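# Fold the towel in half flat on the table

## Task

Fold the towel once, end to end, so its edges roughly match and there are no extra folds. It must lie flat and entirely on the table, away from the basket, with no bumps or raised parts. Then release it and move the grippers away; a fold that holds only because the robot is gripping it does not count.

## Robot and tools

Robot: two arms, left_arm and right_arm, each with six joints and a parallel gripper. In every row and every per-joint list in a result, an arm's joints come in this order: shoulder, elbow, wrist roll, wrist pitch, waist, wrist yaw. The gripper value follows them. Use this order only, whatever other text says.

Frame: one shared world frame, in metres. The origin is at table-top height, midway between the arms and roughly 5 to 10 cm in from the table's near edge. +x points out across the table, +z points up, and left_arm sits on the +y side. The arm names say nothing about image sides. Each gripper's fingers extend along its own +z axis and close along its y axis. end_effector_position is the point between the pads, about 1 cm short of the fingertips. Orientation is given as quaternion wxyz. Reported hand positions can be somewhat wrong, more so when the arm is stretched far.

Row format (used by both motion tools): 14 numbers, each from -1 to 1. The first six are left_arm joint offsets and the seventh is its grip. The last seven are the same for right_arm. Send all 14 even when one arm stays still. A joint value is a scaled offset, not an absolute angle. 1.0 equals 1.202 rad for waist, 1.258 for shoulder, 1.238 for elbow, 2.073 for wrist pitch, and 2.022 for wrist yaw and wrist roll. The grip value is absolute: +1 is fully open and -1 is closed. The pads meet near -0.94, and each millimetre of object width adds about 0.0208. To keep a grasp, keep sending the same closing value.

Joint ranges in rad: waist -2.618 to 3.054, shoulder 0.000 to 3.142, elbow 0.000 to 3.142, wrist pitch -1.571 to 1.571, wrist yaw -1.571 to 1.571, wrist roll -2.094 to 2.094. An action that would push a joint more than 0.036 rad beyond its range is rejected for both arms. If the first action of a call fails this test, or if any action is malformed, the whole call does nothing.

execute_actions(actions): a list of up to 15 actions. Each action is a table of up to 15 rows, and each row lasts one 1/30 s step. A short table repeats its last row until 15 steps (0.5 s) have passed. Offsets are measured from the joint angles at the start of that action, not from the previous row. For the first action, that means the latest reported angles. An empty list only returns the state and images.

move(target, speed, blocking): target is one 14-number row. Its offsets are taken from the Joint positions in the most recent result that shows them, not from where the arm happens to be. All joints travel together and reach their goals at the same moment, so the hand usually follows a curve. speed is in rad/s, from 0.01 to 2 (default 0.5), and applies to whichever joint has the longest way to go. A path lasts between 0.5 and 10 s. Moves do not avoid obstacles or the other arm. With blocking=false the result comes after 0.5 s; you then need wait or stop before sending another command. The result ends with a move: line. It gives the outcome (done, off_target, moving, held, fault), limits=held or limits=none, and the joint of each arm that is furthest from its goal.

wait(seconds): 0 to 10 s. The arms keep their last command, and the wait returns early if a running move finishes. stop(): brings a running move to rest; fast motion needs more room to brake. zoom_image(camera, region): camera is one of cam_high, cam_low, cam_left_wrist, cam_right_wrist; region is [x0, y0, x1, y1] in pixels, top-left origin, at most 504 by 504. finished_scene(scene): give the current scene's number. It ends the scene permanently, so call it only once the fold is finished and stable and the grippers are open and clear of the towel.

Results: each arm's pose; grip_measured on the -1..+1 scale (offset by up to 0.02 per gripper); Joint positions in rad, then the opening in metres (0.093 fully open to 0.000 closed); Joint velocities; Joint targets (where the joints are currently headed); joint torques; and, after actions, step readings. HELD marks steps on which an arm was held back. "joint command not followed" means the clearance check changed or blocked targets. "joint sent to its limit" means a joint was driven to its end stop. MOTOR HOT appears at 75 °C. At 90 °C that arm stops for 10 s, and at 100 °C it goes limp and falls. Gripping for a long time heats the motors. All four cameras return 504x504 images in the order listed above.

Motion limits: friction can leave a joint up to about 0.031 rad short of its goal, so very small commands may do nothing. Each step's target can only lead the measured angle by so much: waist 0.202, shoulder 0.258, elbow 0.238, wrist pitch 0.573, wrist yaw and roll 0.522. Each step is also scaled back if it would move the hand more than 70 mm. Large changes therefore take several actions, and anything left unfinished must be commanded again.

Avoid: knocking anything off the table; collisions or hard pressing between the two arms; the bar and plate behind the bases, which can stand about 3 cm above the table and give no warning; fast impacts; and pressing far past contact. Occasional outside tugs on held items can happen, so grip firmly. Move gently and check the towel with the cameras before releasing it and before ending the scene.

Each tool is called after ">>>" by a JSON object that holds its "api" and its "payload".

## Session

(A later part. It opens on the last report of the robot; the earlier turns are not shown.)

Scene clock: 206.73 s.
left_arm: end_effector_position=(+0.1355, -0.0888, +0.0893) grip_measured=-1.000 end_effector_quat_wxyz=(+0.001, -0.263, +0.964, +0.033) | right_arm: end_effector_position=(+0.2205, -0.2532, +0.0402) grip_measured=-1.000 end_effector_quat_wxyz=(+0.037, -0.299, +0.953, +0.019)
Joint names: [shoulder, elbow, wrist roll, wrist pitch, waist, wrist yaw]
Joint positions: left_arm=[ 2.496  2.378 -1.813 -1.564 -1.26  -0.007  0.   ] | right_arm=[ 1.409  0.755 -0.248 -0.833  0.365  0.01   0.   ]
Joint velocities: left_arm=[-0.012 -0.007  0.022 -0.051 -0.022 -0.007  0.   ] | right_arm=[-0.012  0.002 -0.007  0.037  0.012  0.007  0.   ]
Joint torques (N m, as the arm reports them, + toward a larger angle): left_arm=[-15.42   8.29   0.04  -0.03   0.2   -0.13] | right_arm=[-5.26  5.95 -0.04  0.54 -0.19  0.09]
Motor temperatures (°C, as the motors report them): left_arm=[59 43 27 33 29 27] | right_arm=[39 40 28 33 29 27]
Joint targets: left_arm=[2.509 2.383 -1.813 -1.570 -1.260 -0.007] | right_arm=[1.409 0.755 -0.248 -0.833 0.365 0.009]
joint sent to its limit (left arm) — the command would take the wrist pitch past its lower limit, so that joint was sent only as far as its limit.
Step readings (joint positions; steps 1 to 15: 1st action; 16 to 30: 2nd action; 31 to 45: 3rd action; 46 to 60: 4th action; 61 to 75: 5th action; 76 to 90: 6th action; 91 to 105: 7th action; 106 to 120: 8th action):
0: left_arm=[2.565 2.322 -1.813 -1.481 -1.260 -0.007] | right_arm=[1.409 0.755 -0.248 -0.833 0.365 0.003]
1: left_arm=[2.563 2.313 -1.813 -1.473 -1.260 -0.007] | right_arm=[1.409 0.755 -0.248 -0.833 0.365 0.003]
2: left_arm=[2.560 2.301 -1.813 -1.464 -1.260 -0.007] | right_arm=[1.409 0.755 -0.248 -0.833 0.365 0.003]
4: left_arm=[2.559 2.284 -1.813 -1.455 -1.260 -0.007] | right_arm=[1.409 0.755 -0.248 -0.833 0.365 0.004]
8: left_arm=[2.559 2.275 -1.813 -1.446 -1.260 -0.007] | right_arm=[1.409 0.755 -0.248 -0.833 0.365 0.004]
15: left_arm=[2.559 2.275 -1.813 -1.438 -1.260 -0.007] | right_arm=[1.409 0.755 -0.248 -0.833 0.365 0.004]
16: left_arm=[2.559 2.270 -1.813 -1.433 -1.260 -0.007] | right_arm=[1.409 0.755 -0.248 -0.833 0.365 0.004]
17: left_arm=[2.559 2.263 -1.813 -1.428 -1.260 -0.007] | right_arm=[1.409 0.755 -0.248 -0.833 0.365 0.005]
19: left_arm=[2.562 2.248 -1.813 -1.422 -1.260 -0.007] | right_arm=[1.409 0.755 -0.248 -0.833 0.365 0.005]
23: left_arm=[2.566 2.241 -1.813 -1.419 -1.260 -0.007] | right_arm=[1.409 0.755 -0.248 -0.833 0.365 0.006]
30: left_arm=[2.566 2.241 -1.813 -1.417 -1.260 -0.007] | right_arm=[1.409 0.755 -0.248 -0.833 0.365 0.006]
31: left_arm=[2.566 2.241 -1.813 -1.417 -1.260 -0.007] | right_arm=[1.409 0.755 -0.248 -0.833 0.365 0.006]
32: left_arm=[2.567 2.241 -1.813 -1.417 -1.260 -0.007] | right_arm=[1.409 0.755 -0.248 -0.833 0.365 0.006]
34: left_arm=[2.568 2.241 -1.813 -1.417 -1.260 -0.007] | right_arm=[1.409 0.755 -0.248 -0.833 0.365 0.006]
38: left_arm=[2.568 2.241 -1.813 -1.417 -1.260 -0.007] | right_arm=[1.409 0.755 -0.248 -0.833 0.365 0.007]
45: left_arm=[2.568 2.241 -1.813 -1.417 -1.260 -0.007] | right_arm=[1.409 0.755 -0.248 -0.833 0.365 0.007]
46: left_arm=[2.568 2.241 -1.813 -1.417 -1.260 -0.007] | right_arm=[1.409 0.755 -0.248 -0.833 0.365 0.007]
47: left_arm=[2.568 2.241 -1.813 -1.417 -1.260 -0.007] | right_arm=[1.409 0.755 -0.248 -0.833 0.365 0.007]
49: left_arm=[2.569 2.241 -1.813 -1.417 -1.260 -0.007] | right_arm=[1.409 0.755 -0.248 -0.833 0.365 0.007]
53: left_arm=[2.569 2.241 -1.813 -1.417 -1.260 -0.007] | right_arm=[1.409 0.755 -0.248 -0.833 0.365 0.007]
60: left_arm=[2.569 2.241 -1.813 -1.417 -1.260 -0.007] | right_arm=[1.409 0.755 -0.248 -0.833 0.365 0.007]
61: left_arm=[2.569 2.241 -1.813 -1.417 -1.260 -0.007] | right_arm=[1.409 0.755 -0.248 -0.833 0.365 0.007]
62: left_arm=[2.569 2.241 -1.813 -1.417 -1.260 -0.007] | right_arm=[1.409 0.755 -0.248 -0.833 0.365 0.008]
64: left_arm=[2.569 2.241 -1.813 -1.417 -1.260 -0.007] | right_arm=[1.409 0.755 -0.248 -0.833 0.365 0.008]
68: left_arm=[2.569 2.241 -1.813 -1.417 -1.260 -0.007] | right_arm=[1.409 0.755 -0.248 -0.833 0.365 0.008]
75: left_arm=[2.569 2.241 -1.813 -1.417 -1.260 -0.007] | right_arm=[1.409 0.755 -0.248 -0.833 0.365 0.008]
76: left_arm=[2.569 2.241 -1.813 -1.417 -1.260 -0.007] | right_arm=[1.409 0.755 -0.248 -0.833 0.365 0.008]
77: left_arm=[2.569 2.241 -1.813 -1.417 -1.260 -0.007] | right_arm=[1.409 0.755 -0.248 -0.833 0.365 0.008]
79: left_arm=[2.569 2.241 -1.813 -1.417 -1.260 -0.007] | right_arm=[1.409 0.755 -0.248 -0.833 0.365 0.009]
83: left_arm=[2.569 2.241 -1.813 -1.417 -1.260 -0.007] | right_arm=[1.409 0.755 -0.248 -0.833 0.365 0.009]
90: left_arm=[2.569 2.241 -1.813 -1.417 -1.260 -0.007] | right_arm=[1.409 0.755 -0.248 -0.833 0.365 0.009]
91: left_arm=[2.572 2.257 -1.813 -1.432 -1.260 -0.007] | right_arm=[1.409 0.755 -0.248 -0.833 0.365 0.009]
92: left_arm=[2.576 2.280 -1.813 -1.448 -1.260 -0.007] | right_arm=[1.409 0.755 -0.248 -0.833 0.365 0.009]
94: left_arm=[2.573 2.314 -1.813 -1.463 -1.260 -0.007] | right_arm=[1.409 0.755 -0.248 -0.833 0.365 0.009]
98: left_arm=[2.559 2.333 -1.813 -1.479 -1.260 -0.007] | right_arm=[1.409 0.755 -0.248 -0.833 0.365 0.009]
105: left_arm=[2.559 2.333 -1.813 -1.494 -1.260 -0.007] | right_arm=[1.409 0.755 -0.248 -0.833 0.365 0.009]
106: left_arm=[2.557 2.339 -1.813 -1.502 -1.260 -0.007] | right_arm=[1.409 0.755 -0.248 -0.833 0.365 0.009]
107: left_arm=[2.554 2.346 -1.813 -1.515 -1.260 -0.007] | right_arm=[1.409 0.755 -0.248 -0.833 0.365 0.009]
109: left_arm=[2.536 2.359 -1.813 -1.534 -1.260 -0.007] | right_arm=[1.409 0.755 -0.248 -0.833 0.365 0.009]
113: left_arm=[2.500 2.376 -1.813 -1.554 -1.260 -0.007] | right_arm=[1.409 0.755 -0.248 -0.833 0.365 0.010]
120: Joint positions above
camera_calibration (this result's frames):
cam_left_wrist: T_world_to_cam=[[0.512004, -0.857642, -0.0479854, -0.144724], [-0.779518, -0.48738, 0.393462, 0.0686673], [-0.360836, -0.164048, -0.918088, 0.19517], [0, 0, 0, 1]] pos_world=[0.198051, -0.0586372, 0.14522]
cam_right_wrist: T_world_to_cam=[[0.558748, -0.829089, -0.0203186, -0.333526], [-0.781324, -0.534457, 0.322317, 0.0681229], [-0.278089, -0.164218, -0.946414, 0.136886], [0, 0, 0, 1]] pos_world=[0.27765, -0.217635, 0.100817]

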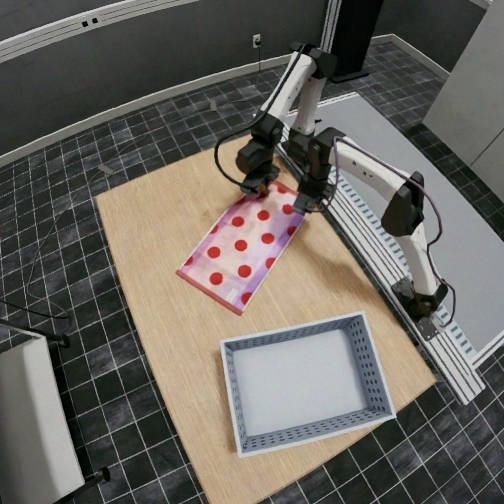

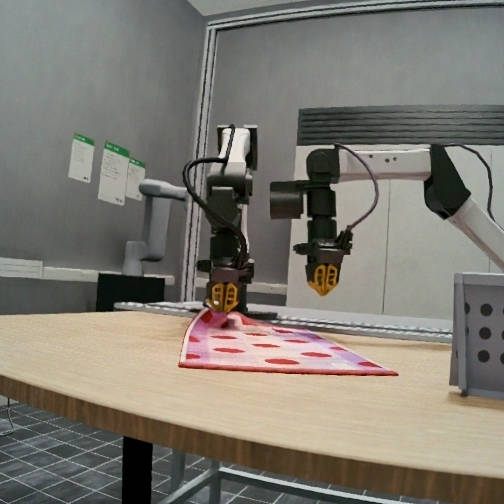

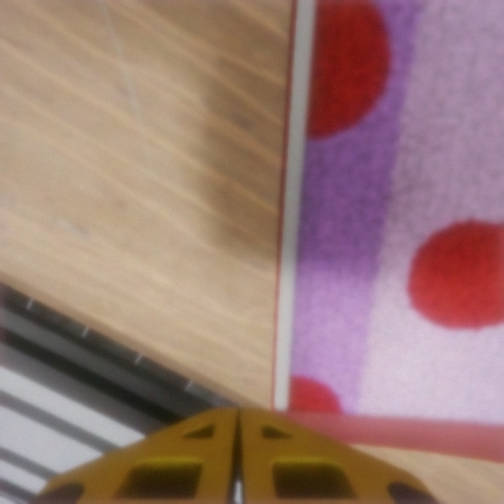

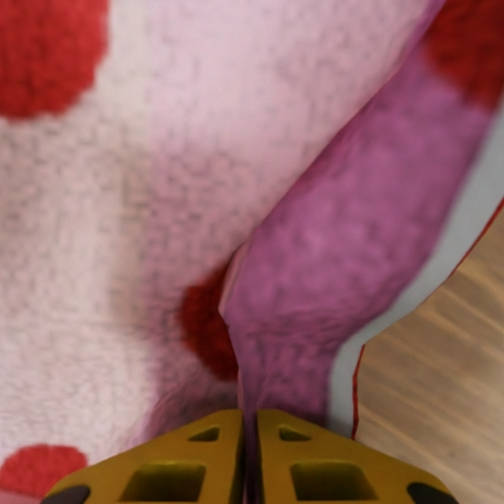

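>>> {"api": "move", "payload": {"target": [0.012,-0.128,0.12,0.103,0.2,0,-1, 0,0,0,0,0,0,-1], "speed": 0.4}}

>>> {"api": "execute_actions", "payload": {"actions": [[[0,-0.06,0,0.035,0,0,-1, 0.04,-0.03,0,0.035,0,0,-1]],[[0.03,-0.04,0,0.02,0,0,-1, 0.03,-0.03,0,0.03,0,0,-1]],[[0.03,-0.02,0,0,0,0,-1, 0,0,0,0,0,0,-1]]]}}

Scene clock: 241.63 s.
left_arm: end_effector_position=(+0.2453, -0.0582, +0.0522) grip_measured=-1.000 end_effector_quat_wxyz=(-0.006, -0.269, +0.963, +0.006) | right_arm: end_effector_position=(+0.2205, -0.2533, +0.0402) grip_measured=-1.000 end_effector_quat_wxyz=(+0.037, -0.299, +0.953, +0.018)
Joint names: [shoulder, elbow, wrist roll, wrist pitch, waist, wrist yaw]
Joint positions: left_arm=[ 2.496  2.236 -1.579 -1.368 -1.014 -0.006  0.   ] | right_arm=[ 1.409  0.755 -0.248 -0.833  0.365  0.01   0.   ]
Joint velocities: left_arm=[-0.007 -0.002 -0.051  0.066 -0.007  0.022  0.   ] | right_arm=[ 0.017  0.012 -0.022 -0.022  0.007 -0.037  0.   ]
Joint torques (N m, as the arm reports them, + toward a larger angle): left_arm=[-15.51   6.44   0.1    0.32  -0.18  -0.1 ] | right_arm=[-5.26  5.95 -0.04  0.54 -0.19  0.09]
Motor temperatures (°C, as the motors report them): left_arm=[60 42 27 33 29 27] | right_arm=[39 39 28 32 29 27]
Joint targets: left_arm=[2.511 2.220 -1.571 -1.351 -1.019 -0.007] | right_arm=[1.409 0.755 -0.248 -0.833 0.365 0.010]
move: done; limits=none; left_arm: farthest joint: the wrist pitch, 0.018 radians from its target (0.216 radians at the start); right_arm: farthest joint: the waist, 0.000 radians from its target (0.000 radians at the start)
camera_calibration (this result's frames):
cam_left_wrist: T_world_to_cam=[[0.522109, -0.852878, 0.000602901, -0.181263], [-0.774396, -0.473768, 0.41935, 0.181925], [-0.357369, -0.219413, -0.907824, 0.201163], [0, 0, 0, 1]] pos_world=[0.307411, -0.0242673, 0.10644]
cam_right_wrist: T_world_to_cam=[[0.558727, -0.829112, -0.0199486, -0.333605], [-0.781383, -0.53432, 0.322402, 0.0681536], [-0.277967, -0.164547, -0.946392, 0.136769], [0, 0, 0, 1]] pos_world=[0.277665, -0.217675, 0.10081]

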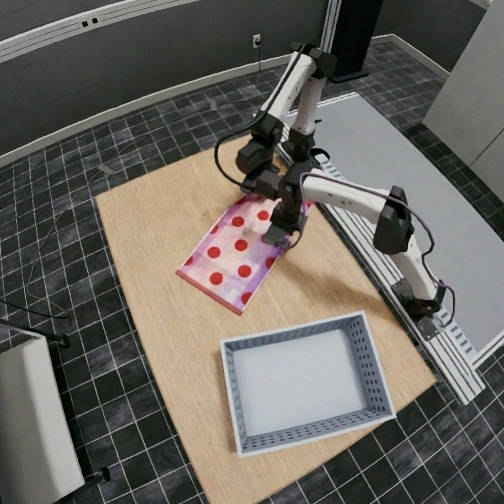

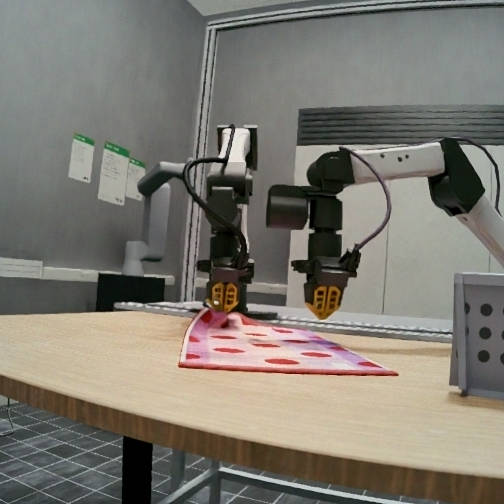

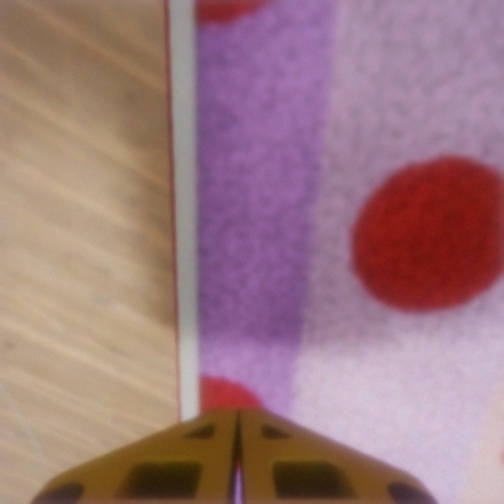

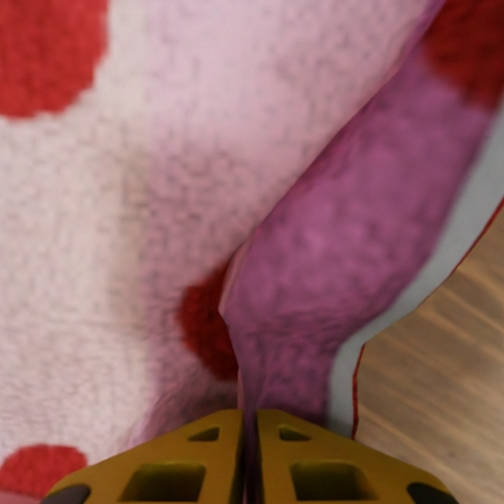

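Scene clock: 243.13 s.
left_arm: end_effector_position=(+0.2404, -0.0509, +0.0168) grip_measured=-1.000 end_effector_quat_wxyz=(-0.012, -0.268, +0.963, +0.029) | right_arm: end_effector_position=(+0.2218, -0.2518, +0.0229) grip_measured=-1.000 end_effector_quat_wxyz=(+0.029, -0.300, +0.953, +0.019)
Joint names: [shoulder, elbow, wrist roll, wrist pitch, waist, wrist yaw]
Joint positions: left_arm=[ 2.519  2.136 -1.579 -1.292 -1.014 -0.006  0.   ] | right_arm=[ 1.465  0.728 -0.248 -0.764  0.365  0.009  0.   ]
Joint velocities: left_arm=[-0.012 -0.002  0.022 -0.007 -0.007  0.051  0.   ] | right_arm=[-0.007 -0.017 -0.081 -0.066  0.002 -0.022  0.   ]
Joint torques (N m, as the arm reports them, + toward a larger angle): left_arm=[-14.56   5.71   0.04   0.01   0.21  -0.1 ] | right_arm=[-5.57  5.71 -0.04  0.51 -0.18  0.1 ]
Motor temperatures (°C, as the motors report them): left_arm=[60 42 27 33 29 27] | right_arm=[38 39 28 32 29 27]
Joint targets: left_arm=[2.546 2.115 -1.579 -1.293 -1.014 -0.006] | right_arm=[1.465 0.728 -0.248 -0.763 0.365 0.009]
Step readings (joint positions; steps 1 to 15: 1st action; 16 to 30: 2nd action; 31 to 45: 3rd action):
0: left_arm=[2.496 2.236 -1.579 -1.368 -1.014 -0.006] | right_arm=[1.409 0.755 -0.248 -0.833 0.365 0.010]
1: left_arm=[2.493 2.225 -1.579 -1.358 -1.014 -0.006] | right_arm=[1.412 0.753 -0.248 -0.827 0.365 0.010]
2: left_arm=[2.488 2.209 -1.579 -1.346 -1.014 -0.006] | right_arm=[1.421 0.751 -0.248 -0.816 0.365 0.010]
4: left_arm=[2.488 2.188 -1.579 -1.335 -1.014 -0.006] | right_arm=[1.440 0.744 -0.248 -0.800 0.365 0.011]
8: left_arm=[2.488 2.176 -1.579 -1.325 -1.014 -0.006] | right_arm=[1.449 0.736 -0.248 -0.791 0.365 0.012]
15: left_arm=[2.488 2.176 -1.579 -1.315 -1.014 -0.006] | right_arm=[1.449 0.736 -0.248 -0.786 0.365 0.012]
16: left_arm=[2.488 2.170 -1.579 -1.310 -1.014 -0.006] | right_arm=[1.451 0.734 -0.248 -0.781 0.365 0.012]
17: left_arm=[2.488 2.164 -1.579 -1.304 -1.014 -0.006] | right_arm=[1.456 0.731 -0.248 -0.772 0.365 0.012]
19: left_arm=[2.494 2.151 -1.579 -1.299 -1.014 -0.006] | right_arm=[1.465 0.728 -0.248 -0.765 0.365 0.010]
23: left_arm=[2.507 2.141 -1.579 -1.296 -1.014 -0.006] | right_arm=[1.465 0.728 -0.248 -0.763 0.365 0.009]
30: left_arm=[2.509 2.140 -1.579 -1.292 -1.014 -0.006] | right_arm=[1.465 0.728 -0.248 -0.763 0.365 0.009]
31: left_arm=[2.509 2.140 -1.579 -1.292 -1.014 -0.006] | right_arm=[1.465 0.728 -0.248 -0.764 0.365 0.009]
32: left_arm=[2.510 2.140 -1.579 -1.292 -1.014 -0.006] | right_arm=[1.465 0.728 -0.248 -0.764 0.365 0.009]
34: left_arm=[2.515 2.140 -1.579 -1.292 -1.014 -0.006] | right_arm=[1.465 0.728 -0.248 -0.764 0.365 0.009]
38: left_arm=[2.519 2.136 -1.579 -1.292 -1.014 -0.006] | right_arm=[1.465 0.728 -0.248 -0.764 0.365 0.009]
45: Joint positions above
camera_calibration (this result's frames):
cam_left_wrist: T_world_to_cam=[[0.521002, -0.852278, -0.0466745, -0.17136], [-0.764592, -0.490308, 0.418325, 0.193251], [-0.379415, -0.182261, -0.907097, 0.176066], [0, 0, 0, 1]] pos_world=[0.303839, -0.0192036, 0.0708688]
cam_right_wrist: T_world_to_cam=[[0.559004, -0.828802, -0.024541, -0.333317], [-0.776168, -0.533458, 0.336133, 0.0742658], [-0.291679, -0.168852, -0.941495, 0.12286], [0, 0, 0, 1]] pos_world=[0.279804, -0.215891, 0.0825288]

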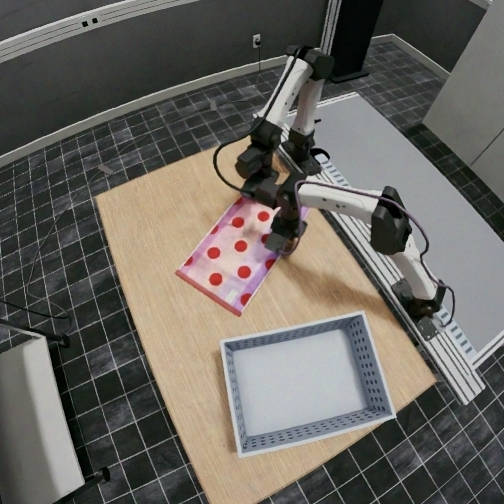

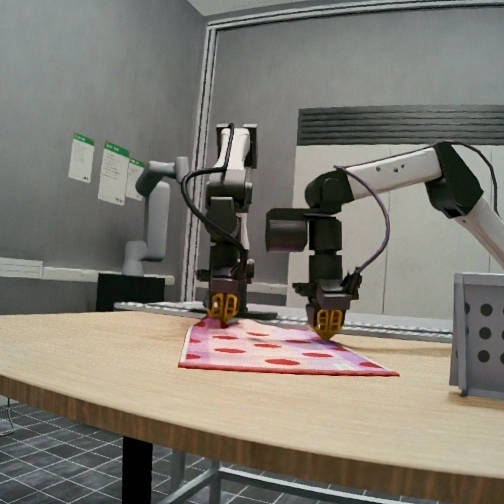

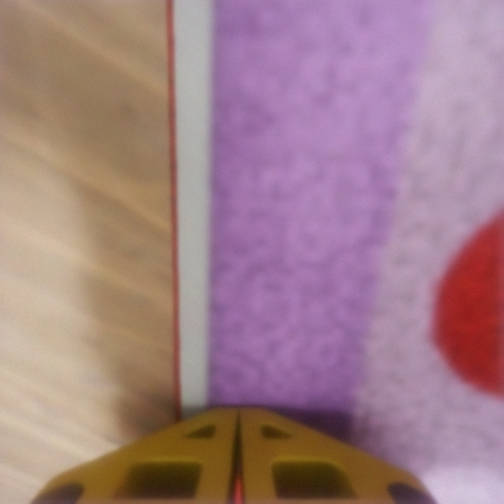

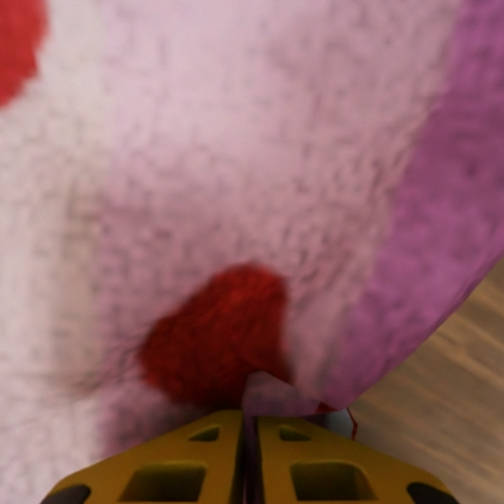

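>>> {"api": "move", "payload": {"target": [0.095,0.14,0.078,-0.04,0.131,0,-1, 0.22,0.225,-0.015,-0.005,-0.025,0,-1], "speed": 0.15}}

Scene clock: 258.70 s.
left_arm: end_effector_position=(+0.3041, -0.0234, +0.0175) grip_measured=-1.000 end_effector_quat_wxyz=(-0.022, -0.267, +0.963, +0.026) | right_arm: end_effector_position=(+0.2744, -0.2377, +0.0217) grip_measured=-1.000 end_effector_quat_wxyz=(+0.004, -0.301, +0.953, +0.018)
Joint names: [shoulder, elbow, wrist roll, wrist pitch, waist, wrist yaw]
Joint positions: left_arm=[ 2.604  2.301 -1.429 -1.373 -0.866 -0.001  0.   ] | right_arm=[ 1.715  0.983 -0.269 -0.82   0.345  0.007  0.   ]
Joint velocities: left_arm=[-0.017 -0.007  0.066  0.007  0.012 -0.022  0.   ] | right_arm=[-0.012 -0.007 -0.037 -0.051 -0.012  0.051  0.   ]
Joint torques (N m, as the arm reports them, + toward a larger angle): left_arm=[-14.4    8.76   0.03   0.04   0.78  -0.14] | right_arm=[-5.53  7.33 -0.11  0.85 -1.14  0.11]
Motor temperatures (°C, as the motors report them): left_arm=[59 42 27 32 29 27] | right_arm=[38 39 28 32 29 27]
Joint targets: left_arm=[2.638 2.310 -1.421 -1.375 -0.856 -0.006] | right_arm=[1.742 1.006 -0.278 -0.774 0.335 0.009]
move: off_target (left_arm, right_arm); limits=none; left_arm: farthest joint: the shoulder, 0.035 radians from its target (0.120 radians at the start); right_arm: farthest joint: the wrist pitch, 0.046 radians from its target (0.010 radians at the start)
camera_calibration (this result's frames):
cam_left_wrist: T_world_to_cam=[[0.519256, -0.853327, -0.0469733, -0.180542], [-0.757386, -0.484945, 0.437258, 0.252804], [-0.395904, -0.191472, -0.898108, 0.210538], [0, 0, 0, 1]] pos_world=[0.368571, 0.00884701, 0.0700644]
cam_right_wrist: T_world_to_cam=[[0.560302, -0.827453, -0.0371834, -0.35079], [-0.757333, -0.529966, 0.381553, 0.117635], [-0.335424, -0.185625, -0.923599, 0.147105], [0, 0, 0, 1]] pos_world=[0.33498, -0.200614, 0.0779381]

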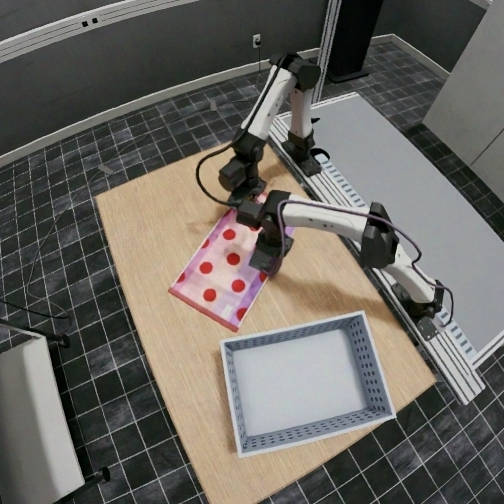

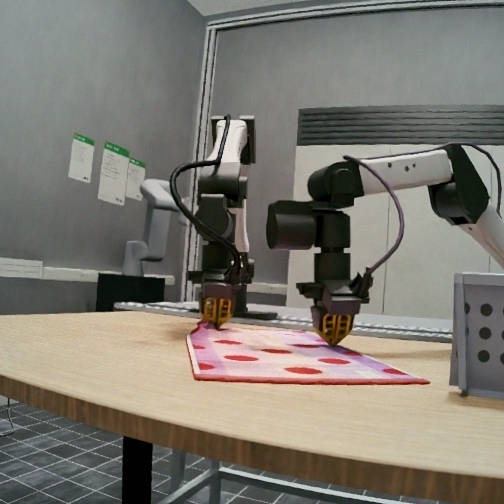

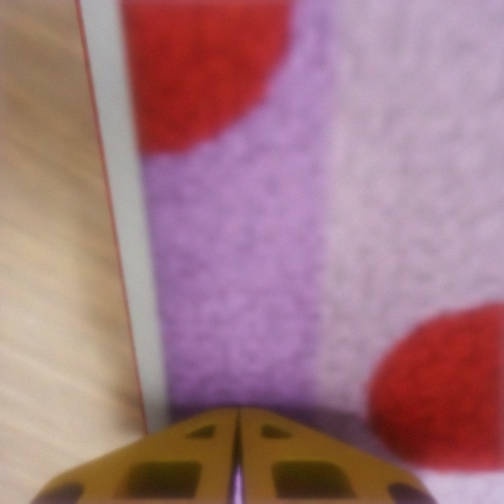

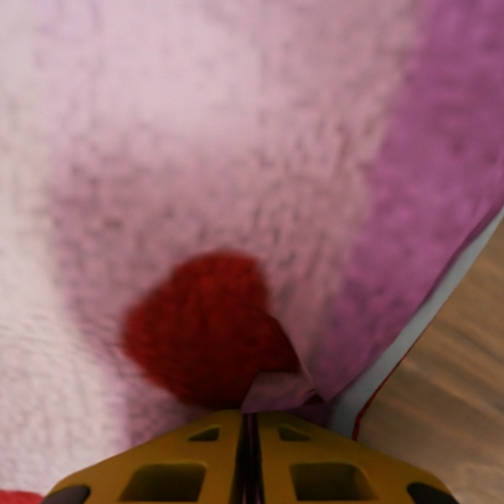

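>>> {"api": "execute_actions", "payload": {"actions": [[[-0.04,0.05,0,-0.04,0,0,-1, 0,0,0,0,0,0,-1]],[[-0.02,0,-0.09,-0.02,-0.1,0,1, 0,0,0,0,0,0,-1]],[[0,0,-0.085,0,-0.105,0,1, 0,0,0,0,0,0,-1]],[[0,0,0,0,0,0,1, 0,0,0,0,0,0,-1]]]}}

Scene clock: 277.97 s.
left_arm: end_effector_position=(+0.1964, -0.0814, +0.0755) grip_measured=+0.982 end_effector_quat_wxyz=(-0.009, -0.300, +0.954, +0.011) | right_arm: end_effector_position=(+0.2731, -0.2381, +0.0217) grip_measured=-1.000 end_effector_quat_wxyz=(+0.001, -0.301, +0.953, +0.018)
Joint names: [shoulder, elbow, wrist roll, wrist pitch, waist, wrist yaw]
Joint positions: left_arm=[ 2.513  2.358 -1.756 -1.485 -1.125  0.007  0.092] | right_arm=[ 1.715  0.983 -0.269 -0.826  0.345  0.007  0.   ]
Joint velocities: left_arm=[-0.002 -0.012  0.007 -0.051 -0.012 -0.007  0.001] | right_arm=[-0.007 -0.017  0.007 -0.022 -0.012  0.022  0.   ]
Joint torques (N m, as the arm reports them, + toward a larger angle): left_arm=[-16.84   7.95   0.04   0.13  -0.09  -0.1 ] | right_arm=[-8.    5.6  -0.04  0.4  -0.19  0.09]
Motor temperatures (°C, as the motors report them): left_arm=[59 42 27 32 29 27] | right_arm=[38 40 28 32 29 27]
Joint targets: left_arm=[2.513 2.358 -1.756 -1.485 -1.127 0.007] | right_arm=[1.715 0.983 -0.269 -0.826 0.345 0.007]
Step readings (joint positions; steps 1 to 15: 1st action; 16 to 30: 2nd action; 31 to 45: 3rd action; 46 to 60: 4th action):
0: left_arm=[2.604 2.301 -1.429 -1.373 -0.866 -0.001] | right_arm=[1.715 0.983 -0.269 -0.820 0.345 0.007]
1: left_arm=[2.602 2.309 -1.429 -1.383 -0.866 -0.000] | right_arm=[1.715 0.983 -0.269 -0.823 0.345 0.007]
2: left_arm=[2.600 2.319 -1.429 -1.398 -0.866 -0.000] | right_arm=[1.715 0.983 -0.269 -0.826 0.345 0.007]
4: left_arm=[2.582 2.336 -1.429 -1.419 -0.866 -0.000] | right_arm=[1.715 0.983 -0.269 -0.826 0.345 0.007]
8: left_arm=[2.545 2.356 -1.429 -1.437 -0.866 -0.000] | right_arm=[1.715 0.983 -0.269 -0.826 0.345 0.007]
15: left_arm=[2.539 2.358 -1.429 -1.449 -0.866 -0.000] | right_arm=[1.715 0.983 -0.269 -0.826 0.345 0.007]
16: left_arm=[2.538 2.358 -1.454 -1.451 -0.874 -0.003] | right_arm=[1.715 0.983 -0.269 -0.826 0.345 0.007]
17: left_arm=[2.537 2.358 -1.484 -1.458 -0.886 -0.006] | right_arm=[1.715 0.983 -0.269 -0.826 0.345 0.007]
19: left_arm=[2.529 2.358 -1.528 -1.469 -0.928 -0.007] | right_arm=[1.715 0.983 -0.269 -0.826 0.345 0.007]
23: left_arm=[2.515 2.358 -1.572 -1.478 -1.000 0.001] | right_arm=[1.715 0.983 -0.269 -0.826 0.345 0.007]
30: left_arm=[2.513 2.358 -1.597 -1.485 -0.993 0.003] | right_arm=[1.715 0.983 -0.269 -0.826 0.345 0.007]
31: left_arm=[2.513 2.358 -1.621 -1.485 -0.999 -0.001] | right_arm=[1.715 0.983 -0.269 -0.826 0.345 0.007]
32: left_arm=[2.513 2.358 -1.650 -1.485 -1.011 -0.004] | right_arm=[1.715 0.983 -0.269 -0.826 0.345 0.007]
34: left_arm=[2.513 2.358 -1.691 -1.485 -1.056 -0.005] | right_arm=[1.715 0.983 -0.269 -0.826 0.345 0.007]
38: left_arm=[2.513 2.358 -1.733 -1.485 -1.135 0.004] | right_arm=[1.715 0.983 -0.269 -0.826 0.345 0.007]
45: left_arm=[2.513 2.358 -1.756 -1.485 -1.127 0.007] | right_arm=[1.715 0.983 -0.269 -0.826 0.345 0.007]
46: left_arm=[2.513 2.358 -1.756 -1.485 -1.125 0.007] | right_arm=[1.715 0.983 -0.269 -0.826 0.345 0.007]
47: left_arm=[2.513 2.358 -1.756 -1.485 -1.125 0.007] | right_arm=[1.715 0.983 -0.269 -0.826 0.345 0.007]
49: left_arm=[2.513 2.358 -1.756 -1.485 -1.125 0.007] | right_arm=[1.715 0.983 -0.269 -0.826 0.345 0.007]
53: left_arm=[2.513 2.358 -1.756 -1.485 -1.125 0.007] | right_arm=[1.715 0.983 -0.269 -0.826 0.345 0.007]
60: Joint positions above
camera_calibration (this result's frames):
cam_left_wrist: T_world_to_cam=[[0.577302, -0.816431, -0.012747, -0.182411], [-0.737131, -0.527817, 0.421956, 0.111435], [-0.351226, -0.2342, -0.906527, 0.197229], [0, 0, 0, 1]] pos_world=[0.25672, -0.0439176, 0.129448]
cam_right_wrist: T_world_to_cam=[[0.560299, -0.827394, -0.0385168, -0.350423], [-0.755283, -0.52945, 0.386304, 0.115945], [-0.340018, -0.187354, -0.921567, 0.147406], [0, 0, 0, 1]] pos_world=[0.334034, -0.200934, 0.0775575]

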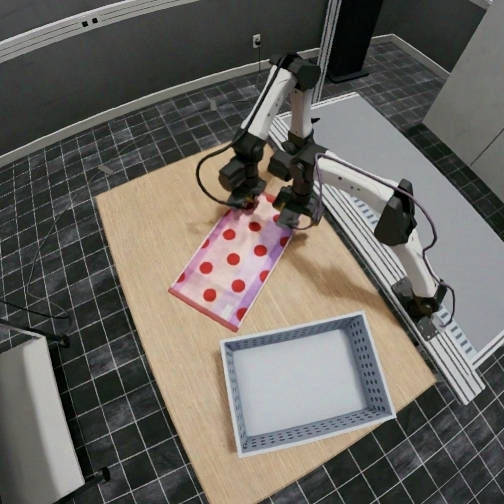

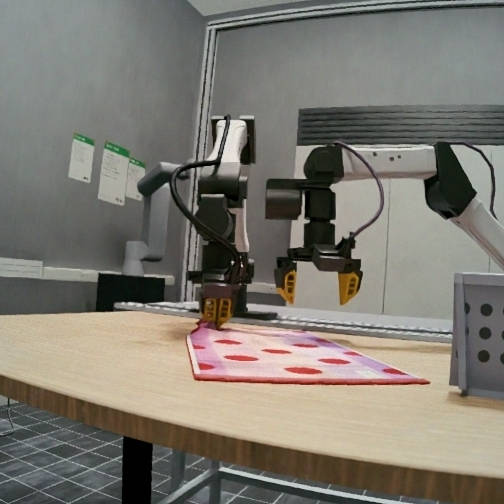

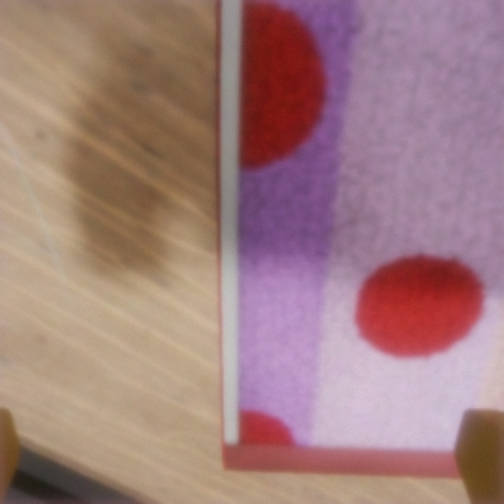

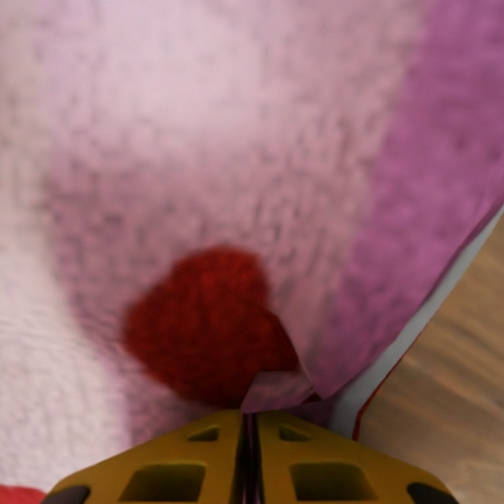

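>>> {"api": "execute_actions", "payload": {"actions": [[[0.02,-0.05,0,0.03,0,0,1, 0,0,0,0,0,0,-1]],[[0.02,-0.05,0,0.025,0,0,1, 0,0,0,0,0,0,-1]],[[0.02,-0.04,0,0.01,0,0,1, 0,0,0,0,0,0,-1]],[[0.03,-0.02,0,0,0,0,1, 0,0,0,0,0,0,-1]]]}}

Scene clock: 289.07 s.
left_arm: end_effector_position=(+0.1898, -0.0677, +0.0238) grip_measured=+0.982 end_effector_quat_wxyz=(-0.015, -0.300, +0.952, +0.059) | right_arm: end_effector_position=(+0.2731, -0.2381, +0.0217) grip_measured=-1.000 end_effector_quat_wxyz=(+0.001, -0.301, +0.953, +0.018)
Joint names: [shoulder, elbow, wrist roll, wrist pitch, waist, wrist yaw]
Joint positions: left_arm=[ 2.553  2.219 -1.756 -1.403 -1.125  0.007  0.092] | right_arm=[ 1.715  0.983 -0.269 -0.826  0.345  0.007  0.   ]
Joint velocities: left_arm=[ 0.002  0.007  0.037 -0.022  0.007  0.066 -0.001] | right_arm=[-0.002 -0.012 -0.022 -0.007 -0.007 -0.037  0.   ]
Joint torques (N m, as the arm reports them, + toward a larger angle): left_arm=[-15.16   6.1    0.04  -0.11   0.17  -0.09] | right_arm=[-8.01  5.61 -0.04  0.4  -0.18  0.09]
Motor temperatures (°C, as the motors report them): left_arm=[60 42 27 32 29 27] | right_arm=[39 40 28 32 29 27]
Joint targets: left_arm=[2.575 2.203 -1.756 -1.403 -1.125 0.007] | right_arm=[1.715 0.983 -0.269 -0.826 0.345 0.007]
Step readings (joint positions; steps 1 to 15: 1st action; 16 to 30: 2nd action; 31 to 45: 3rd action; 46 to 60: 4th action):
0: left_arm=[2.513 2.358 -1.756 -1.485 -1.125 0.007] | right_arm=[1.715 0.983 -0.269 -0.826 0.345 0.007]
1: left_arm=[2.513 2.350 -1.756 -1.478 -1.125 0.007] | right_arm=[1.715 0.983 -0.269 -0.826 0.345 0.007]
2: left_arm=[2.512 2.340 -1.756 -1.469 -1.125 0.007] | right_arm=[1.715 0.983 -0.269 -0.826 0.345 0.007]
4: left_arm=[2.515 2.321 -1.756 -1.458 -1.125 0.007] | right_arm=[1.715 0.983 -0.269 -0.826 0.345 0.007]
8: left_arm=[2.521 2.311 -1.756 -1.449 -1.125 0.007] | right_arm=[1.715 0.983 -0.269 -0.826 0.345 0.007]
15: left_arm=[2.521 2.311 -1.756 -1.442 -1.125 0.007] | right_arm=[1.715 0.983 -0.269 -0.826 0.345 0.007]
16: left_arm=[2.521 2.303 -1.756 -1.435 -1.125 0.007] | right_arm=[1.715 0.983 -0.269 -0.826 0.345 0.007]
17: left_arm=[2.521 2.293 -1.756 -1.428 -1.125 0.007] | right_arm=[1.715 0.983 -0.269 -0.826 0.345 0.007]
19: left_arm=[2.524 2.273 -1.756 -1.420 -1.125 0.007] | right_arm=[1.715 0.983 -0.269 -0.826 0.345 0.007]
23: left_arm=[2.530 2.263 -1.756 -1.415 -1.125 0.007] | right_arm=[1.715 0.983 -0.269 -0.826 0.345 0.007]
30: left_arm=[2.530 2.263 -1.756 -1.409 -1.125 0.007] | right_arm=[1.715 0.983 -0.269 -0.826 0.345 0.007]
31: left_arm=[2.530 2.257 -1.756 -1.405 -1.125 0.007] | right_arm=[1.715 0.983 -0.269 -0.826 0.345 0.007]
32: left_arm=[2.530 2.250 -1.756 -1.404 -1.125 0.007] | right_arm=[1.715 0.983 -0.269 -0.826 0.345 0.007]
34: left_arm=[2.533 2.236 -1.756 -1.403 -1.125 0.007] | right_arm=[1.715 0.983 -0.269 -0.826 0.345 0.007]
38: left_arm=[2.537 2.228 -1.756 -1.403 -1.125 0.007] | right_arm=[1.715 0.983 -0.269 -0.826 0.345 0.007]
45: left_arm=[2.537 2.228 -1.756 -1.403 -1.125 0.007] | right_arm=[1.715 0.983 -0.269 -0.826 0.345 0.007]
46: left_arm=[2.538 2.227 -1.756 -1.403 -1.125 0.007] | right_arm=[1.715 0.983 -0.269 -0.826 0.345 0.007]
47: left_arm=[2.539 2.226 -1.756 -1.403 -1.125 0.007] | right_arm=[1.715 0.983 -0.269 -0.826 0.345 0.007]
49: left_arm=[2.544 2.223 -1.756 -1.403 -1.125 0.007] | right_arm=[1.715 0.983 -0.269 -0.826 0.345 0.007]
53: left_arm=[2.552 2.220 -1.756 -1.403 -1.125 0.007] | right_arm=[1.715 0.983 -0.269 -0.826 0.345 0.007]
60: Joint positions above
camera_calibration (this result's frames):
cam_left_wrist: T_world_to_cam=[[0.574204, -0.811602, -0.107668, -0.164831], [-0.721127, -0.563636, 0.402853, 0.130517], [-0.387642, -0.153678, -0.90891, 0.1637], [0, 0, 0, 1]] pos_world=[0.252223, -0.0350557, 0.0784628]
cam_right_wrist: T_world_to_cam=[[0.560299, -0.827394, -0.0385168, -0.350423], [-0.755283, -0.52945, 0.386304, 0.115945], [-0.340018, -0.187354, -0.921567, 0.147406], [0, 0, 0, 1]] pos_world=[0.334034, -0.200934, 0.0775575]

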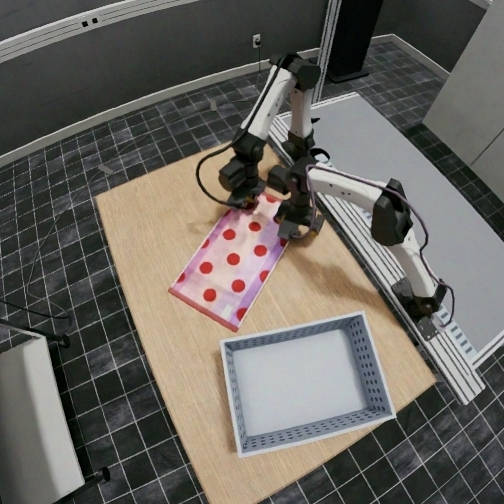

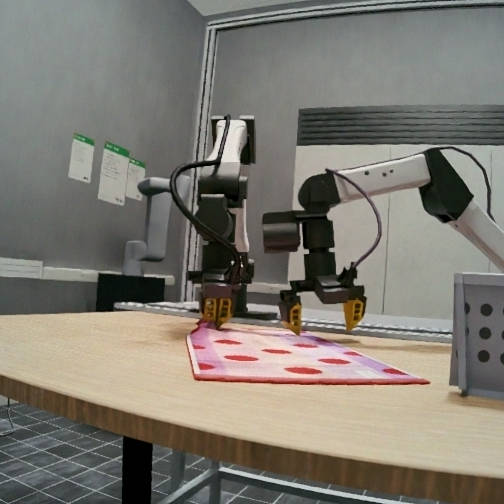

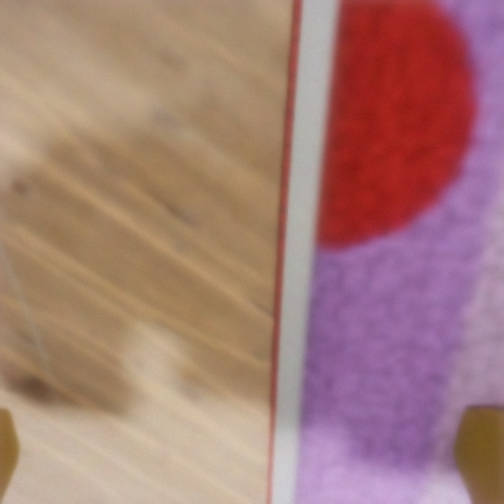

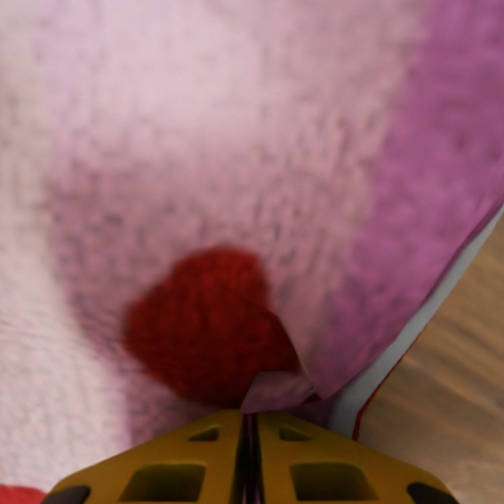

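>>> {"api": "execute_actions", "payload": {"actions": [[[0.05,0,0,0,0,0,1, 0,0,0,0,0,0,-1]],[[0.03,0,0,0,0,0,0, 0,0,0,0,0,0,-1]],[[0.02,0,0,0,0,0,-1, 0,0,0,0,0,0,-1]],[[0,0,0,0,0,0,-1, 0,0,0,0,0,0,-1]],[[-0.02,0.08,0,-0.04,0,0,-1, -0.04,0.03,0,0,0,0,-1]],[[-0.04,0.04,0,-0.03,0,0,-1, -0.04,0.04,0,0,0,0,-1]]]}}

Scene clock: 301.90 s.
left_arm: end_effector_position=(+0.1936, -0.0747, +0.0998) grip_measured=-1.000 end_effector_quat_wxyz=(-0.008, -0.300, +0.954, +0.004) | right_arm: end_effector_position=(+0.2900, -0.2334, +0.0484) grip_measured=-1.000 end_effector_quat_wxyz=(+0.050, -0.299, +0.953, +0.019)
Joint names: [shoulder, elbow, wrist roll, wrist pitch, waist, wrist yaw]
Joint positions: left_arm=[ 2.462  2.362 -1.756 -1.525 -1.125  0.007  0.   ] | right_arm=[ 1.649  1.021 -0.269 -0.832  0.345  0.008  0.   ]
Joint velocities: left_arm=[-0.007 -0.002 -0.037 -0.007 -0.012  0.051  0.   ] | right_arm=[-0.002  0.002  0.022 -0.007  0.012 -0.051  0.   ]
Joint torques (N m, as the arm reports them, + toward a larger angle): left_arm=[-15.45   8.2    0.05   0.12   0.16  -0.1 ] | right_arm=[-9.41  7.86 -0.04  0.59 -0.18  0.09]
Motor temperatures (°C, as the motors report them): left_arm=[60 41 27 32 29 27] | right_arm=[40 40 28 32 29 27]
Joint targets: left_arm=[2.475 2.367 -1.756 -1.532 -1.125 0.007] | right_arm=[1.632 1.045 -0.269 -0.830 0.345 0.008]
Step readings (joint positions; steps 1 to 15: 1st action; 16 to 30: 2nd action; 31 to 45: 3rd action; 46 to 60: 4th action; 61 to 75: 5th action; 76 to 90: 6th action):
0: left_arm=[2.553 2.219 -1.756 -1.403 -1.125 0.007] | right_arm=[1.715 0.983 -0.269 -0.826 0.345 0.007]
1: left_arm=[2.556 2.219 -1.756 -1.403 -1.125 0.007] | right_arm=[1.715 0.983 -0.269 -0.826 0.345 0.007]
2: left_arm=[2.558 2.219 -1.756 -1.403 -1.125 0.007] | right_arm=[1.715 0.983 -0.269 -0.826 0.345 0.007]
4: left_arm=[2.559 2.223 -1.756 -1.404 -1.125 0.007] | right_arm=[1.715 0.983 -0.269 -0.826 0.345 0.007]
8: left_arm=[2.560 2.223 -1.756 -1.404 -1.125 0.007] | right_arm=[1.715 0.983 -0.269 -0.826 0.345 0.007]
15: left_arm=[2.560 2.223 -1.756 -1.404 -1.125 0.007] | right_arm=[1.715 0.983 -0.269 -0.826 0.345 0.007]
16: left_arm=[2.560 2.223 -1.756 -1.403 -1.125 0.007] | right_arm=[1.715 0.983 -0.269 -0.826 0.345 0.007]
17: left_arm=[2.560 2.223 -1.756 -1.398 -1.125 0.007] | right_arm=[1.715 0.983 -0.269 -0.826 0.345 0.007]
19: left_arm=[2.562 2.223 -1.756 -1.397 -1.125 0.007] | right_arm=[1.715 0.983 -0.269 -0.826 0.345 0.007]
23: left_arm=[2.563 2.223 -1.756 -1.394 -1.125 0.007] | right_arm=[1.715 0.983 -0.269 -0.826 0.345 0.007]
30: left_arm=[2.563 2.223 -1.756 -1.394 -1.125 0.007] | right_arm=[1.715 0.983 -0.269 -0.826 0.345 0.007]
31: left_arm=[2.563 2.223 -1.756 -1.394 -1.125 0.007] | right_arm=[1.715 0.983 -0.269 -0.826 0.345 0.007]
32: left_arm=[2.563 2.223 -1.756 -1.394 -1.125 0.007] | right_arm=[1.715 0.983 -0.269 -0.826 0.345 0.007]
34: left_arm=[2.565 2.223 -1.756 -1.394 -1.125 0.007] | right_arm=[1.715 0.983 -0.269 -0.826 0.345 0.007]
38: left_arm=[2.565 2.223 -1.756 -1.394 -1.125 0.007] | right_arm=[1.715 0.983 -0.269 -0.826 0.345 0.007]
45: left_arm=[2.565 2.223 -1.756 -1.394 -1.125 0.007] | right_arm=[1.715 0.983 -0.269 -0.826 0.345 0.007]
46: left_arm=[2.565 2.223 -1.756 -1.394 -1.125 0.007] | right_arm=[1.715 0.983 -0.269 -0.826 0.345 0.007]
47: left_arm=[2.565 2.223 -1.756 -1.394 -1.125 0.007] | right_arm=[1.715 0.983 -0.269 -0.826 0.345 0.007]
49: left_arm=[2.565 2.223 -1.756 -1.394 -1.125 0.007] | right_arm=[1.715 0.983 -0.269 -0.826 0.345 0.007]
53: left_arm=[2.565 2.223 -1.756 -1.394 -1.125 0.007] | right_arm=[1.715 0.983 -0.269 -0.826 0.345 0.007]
60: left_arm=[2.565 2.223 -1.756 -1.394 -1.125 0.007] | right_arm=[1.715 0.983 -0.269 -0.826 0.345 0.007]
61: left_arm=[2.565 2.238 -1.756 -1.408 -1.125 0.007] | right_arm=[1.711 0.985 -0.269 -0.827 0.345 0.007]
62: left_arm=[2.568 2.259 -1.756 -1.424 -1.125 0.007] | right_arm=[1.703 0.986 -0.269 -0.830 0.345 0.007]
64: left_arm=[2.557 2.293 -1.756 -1.440 -1.125 0.007] | right_arm=[1.688 0.990 -0.269 -0.830 0.345 0.008]
68: left_arm=[2.528 2.316 -1.756 -1.456 -1.125 0.007] | right_arm=[1.682 0.996 -0.269 -0.830 0.345 0.008]
75: left_arm=[2.525 2.317 -1.756 -1.470 -1.125 0.007] | right_arm=[1.682 0.996 -0.269 -0.830 0.345 0.008]
76: left_arm=[2.524 2.322 -1.756 -1.477 -1.125 0.007] | right_arm=[1.679 0.997 -0.269 -0.831 0.345 0.008]
77: left_arm=[2.521 2.329 -1.756 -1.488 -1.125 0.007] | right_arm=[1.674 1.000 -0.269 -0.832 0.345 0.008]
79: left_arm=[2.504 2.342 -1.756 -1.503 -1.125 0.007] | right_arm=[1.661 1.009 -0.269 -0.832 0.345 0.008]
83: left_arm=[2.467 2.360 -1.756 -1.517 -1.125 0.007] | right_arm=[1.649 1.021 -0.269 -0.832 0.345 0.008]
90: Joint positions above
camera_calibration (this result's frames):
cam_left_wrist: T_world_to_cam=[[0.577445, -0.816427, 0.00223345, -0.17649], [-0.739721, -0.52203, 0.424615, 0.103336], [-0.345501, -0.246844, -0.905371, 0.217679], [0, 0, 0, 1]] pos_world=[0.253562, -0.0364132, 0.153597]
cam_right_wrist: T_world_to_cam=[[0.559255, -0.828882, -0.0137341, -0.356218], [-0.788724, -0.537115, 0.299036, 0.13297], [-0.255242, -0.156405, -0.954143, 0.16281], [0, 0, 0, 1]] pos_world=[0.345649, -0.198378, 0.110689]

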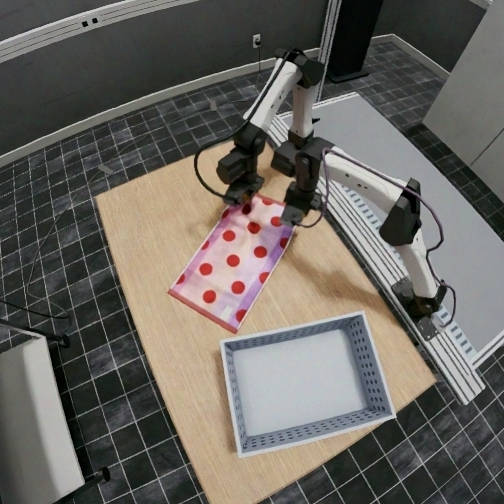

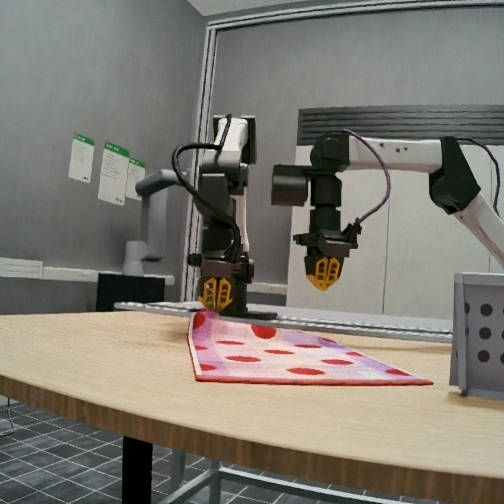

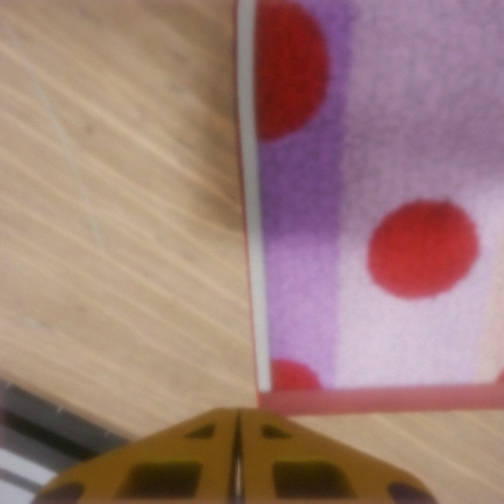

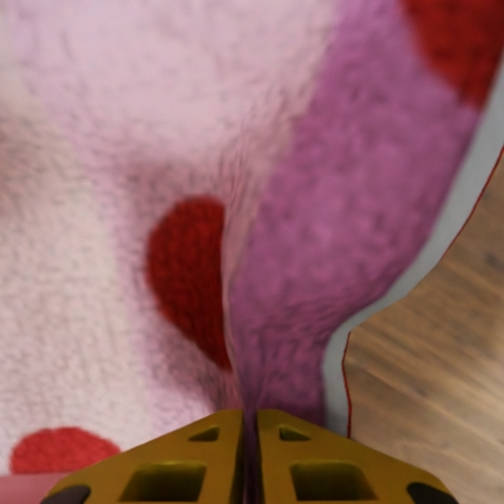

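>>> {"api": "execute_actions", "payload": {"actions": [[[0,-0.02,0,0.02,0,0,1, 0,0,0,0,0,0,-1]],[[0.04,-0.06,0,0.04,0,0,1, 0,0,0,0,0,0,-1]],[[0.03,-0.05,0,0.02,0,0,1, 0,0,0,0,0,0,-1]],[[0.05,-0.02,0,0,0,0,1, 0,0,0,0,0,0,-1]],[[0.07,0,0,0,0,0,1, 0,0,0,0,0,0,-1]]]}}

Scene clock: 320.27 s.
left_arm: end_effector_position=(+0.1900, -0.0682, +0.0217) grip_measured=+0.982 end_effector_quat_wxyz=(-0.016, -0.300, +0.952, +0.065) | right_arm: end_effector_position=(+0.2900, -0.2334, +0.0484) grip_measured=-1.000 end_effector_quat_wxyz=(+0.050, -0.299, +0.953, +0.019)
Joint names: [shoulder, elbow, wrist roll, wrist pitch, waist, wrist yaw]
Joint positions: left_arm=[ 2.574  2.247 -1.756 -1.422 -1.125  0.007  0.092] | right_arm=[ 1.649  1.021 -0.269 -0.832  0.345  0.008  0.   ]
Joint velocities: left_arm=[-0.002  0.012 -0.022 -0.022  0.002  0.037 -0.001] | right_arm=[-0.002  0.007  0.037 -0.022 -0.012 -0.037  0.   ]
Joint torques (N m, as the arm reports them, + toward a larger angle): left_arm=[-10.14   6.59   0.04  -0.06   0.18  -0.09] | right_arm=[-7.82  6.06 -0.04  0.58 -0.19  0.09]
Motor temperatures (°C, as the motors report them): left_arm=[61 42 27 32 29 27] | right_arm=[41 40 28 32 29 27]
Joint targets: left_arm=[2.651 2.236 -1.756 -1.415 -1.125 0.007] | right_arm=[1.649 1.021 -0.269 -0.832 0.345 0.008]
Step readings (joint positions; steps 1 to 15: 1st action; 16 to 30: 2nd action; 31 to 45: 3rd action; 46 to 60: 4th action; 61 to 75: 5th action):
0: left_arm=[2.462 2.362 -1.756 -1.528 -1.125 0.007] | right_arm=[1.649 1.021 -0.269 -0.832 0.345 0.008]
1: left_arm=[2.462 2.361 -1.756 -1.525 -1.125 0.007] | right_arm=[1.649 1.021 -0.269 -0.832 0.345 0.008]
2: left_arm=[2.462 2.360 -1.756 -1.521 -1.125 0.007] | right_arm=[1.649 1.021 -0.269 -0.832 0.345 0.008]
4: left_arm=[2.462 2.357 -1.756 -1.513 -1.125 0.007] | right_arm=[1.649 1.021 -0.269 -0.832 0.345 0.008]
8: left_arm=[2.462 2.355 -1.756 -1.506 -1.125 0.007] | right_arm=[1.649 1.021 -0.269 -0.832 0.345 0.008]
15: left_arm=[2.462 2.355 -1.756 -1.502 -1.125 0.007] | right_arm=[1.649 1.021 -0.269 -0.832 0.345 0.008]
16: left_arm=[2.462 2.345 -1.756 -1.493 -1.125 0.007] | right_arm=[1.649 1.021 -0.269 -0.832 0.345 0.008]
17: left_arm=[2.462 2.334 -1.756 -1.480 -1.125 0.007] | right_arm=[1.649 1.021 -0.269 -0.832 0.345 0.008]
19: left_arm=[2.474 2.311 -1.756 -1.463 -1.125 0.007] | right_arm=[1.649 1.021 -0.269 -0.832 0.345 0.008]
23: left_arm=[2.499 2.294 -1.756 -1.448 -1.125 0.007] | right_arm=[1.649 1.021 -0.269 -0.832 0.345 0.008]
30: left_arm=[2.501 2.292 -1.756 -1.438 -1.125 0.007] | right_arm=[1.649 1.021 -0.269 -0.832 0.345 0.008]
31: left_arm=[2.501 2.285 -1.756 -1.433 -1.125 0.007] | right_arm=[1.649 1.021 -0.269 -0.832 0.345 0.008]
32: left_arm=[2.501 2.276 -1.756 -1.427 -1.125 0.007] | right_arm=[1.649 1.021 -0.269 -0.832 0.345 0.008]
34: left_arm=[2.509 2.257 -1.756 -1.422 -1.125 0.007] | right_arm=[1.649 1.021 -0.269 -0.832 0.345 0.008]
38: left_arm=[2.524 2.244 -1.756 -1.420 -1.125 0.007] | right_arm=[1.649 1.021 -0.269 -0.832 0.345 0.008]
45: left_arm=[2.524 2.244 -1.756 -1.416 -1.125 0.007] | right_arm=[1.649 1.021 -0.269 -0.832 0.345 0.008]
46: left_arm=[2.527 2.244 -1.756 -1.416 -1.125 0.007] | right_arm=[1.649 1.021 -0.269 -0.832 0.345 0.008]
47: left_arm=[2.531 2.244 -1.756 -1.416 -1.125 0.007] | right_arm=[1.649 1.021 -0.269 -0.832 0.345 0.008]
49: left_arm=[2.547 2.243 -1.756 -1.416 -1.125 0.007] | right_arm=[1.649 1.021 -0.269 -0.832 0.345 0.008]
53: left_arm=[2.564 2.236 -1.756 -1.414 -1.125 0.007] | right_arm=[1.649 1.021 -0.269 -0.832 0.345 0.008]
60: left_arm=[2.563 2.236 -1.756 -1.415 -1.125 0.007] | right_arm=[1.649 1.021 -0.269 -0.832 0.345 0.008]
61: left_arm=[2.568 2.237 -1.756 -1.415 -1.125 0.007] | right_arm=[1.649 1.021 -0.269 -0.832 0.345 0.008]
62: left_arm=[2.572 2.242 -1.756 -1.415 -1.125 0.007] | right_arm=[1.649 1.021 -0.269 -0.832 0.345 0.008]
64: left_arm=[2.573 2.246 -1.756 -1.420 -1.125 0.007] | right_arm=[1.649 1.021 -0.269 -0.832 0.345 0.008]
68: left_arm=[2.574 2.247 -1.756 -1.422 -1.125 0.007] | right_arm=[1.649 1.021 -0.269 -0.832 0.345 0.008]
75: Joint positions above
camera_calibration (this result's frames):
cam_left_wrist: T_world_to_cam=[[0.57361, -0.810518, -0.118458, -0.165223], [-0.719352, -0.567615, 0.400433, 0.130682], [-0.391797, -0.144479, -0.908637, 0.163156], [0, 0, 0, 1]] pos_world=[0.252704, -0.0361659, 0.0763484]
cam_right_wrist: T_world_to_cam=[[0.559255, -0.828882, -0.0137341, -0.356218], [-0.788724, -0.537115, 0.299036, 0.13297], [-0.255242, -0.156405, -0.954143, 0.16281], [0, 0, 0, 1]] pos_world=[0.345649, -0.198378, 0.110689]

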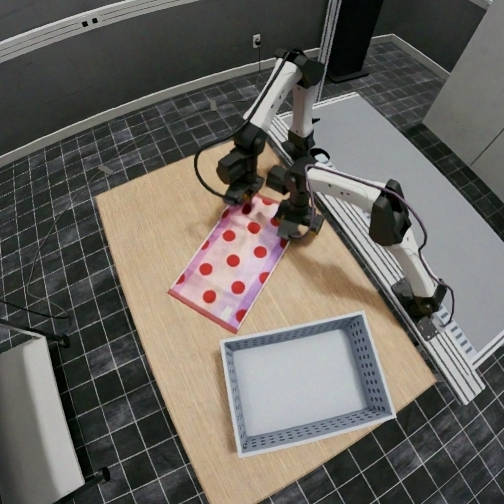

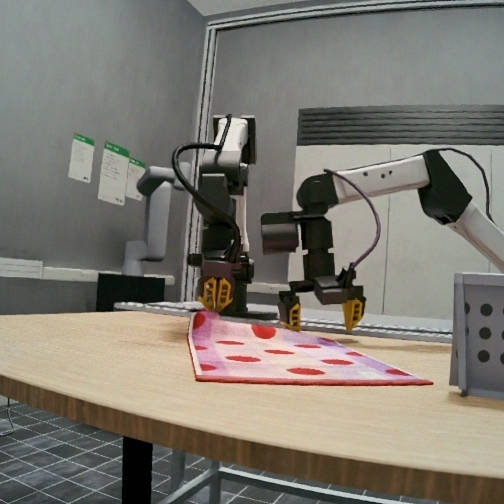

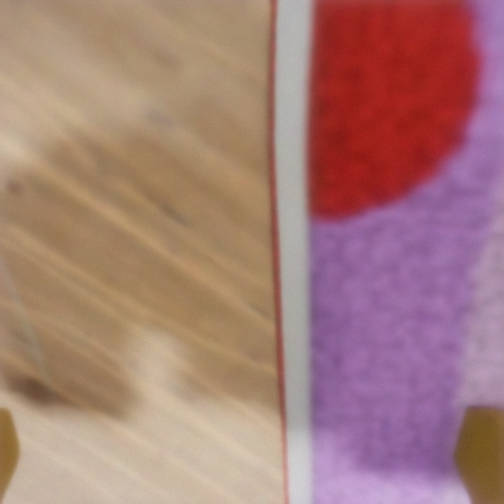

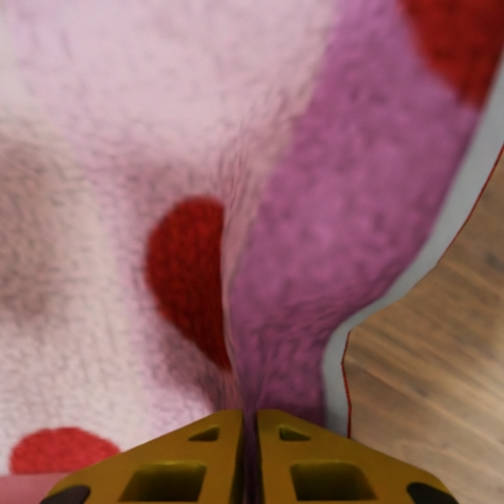

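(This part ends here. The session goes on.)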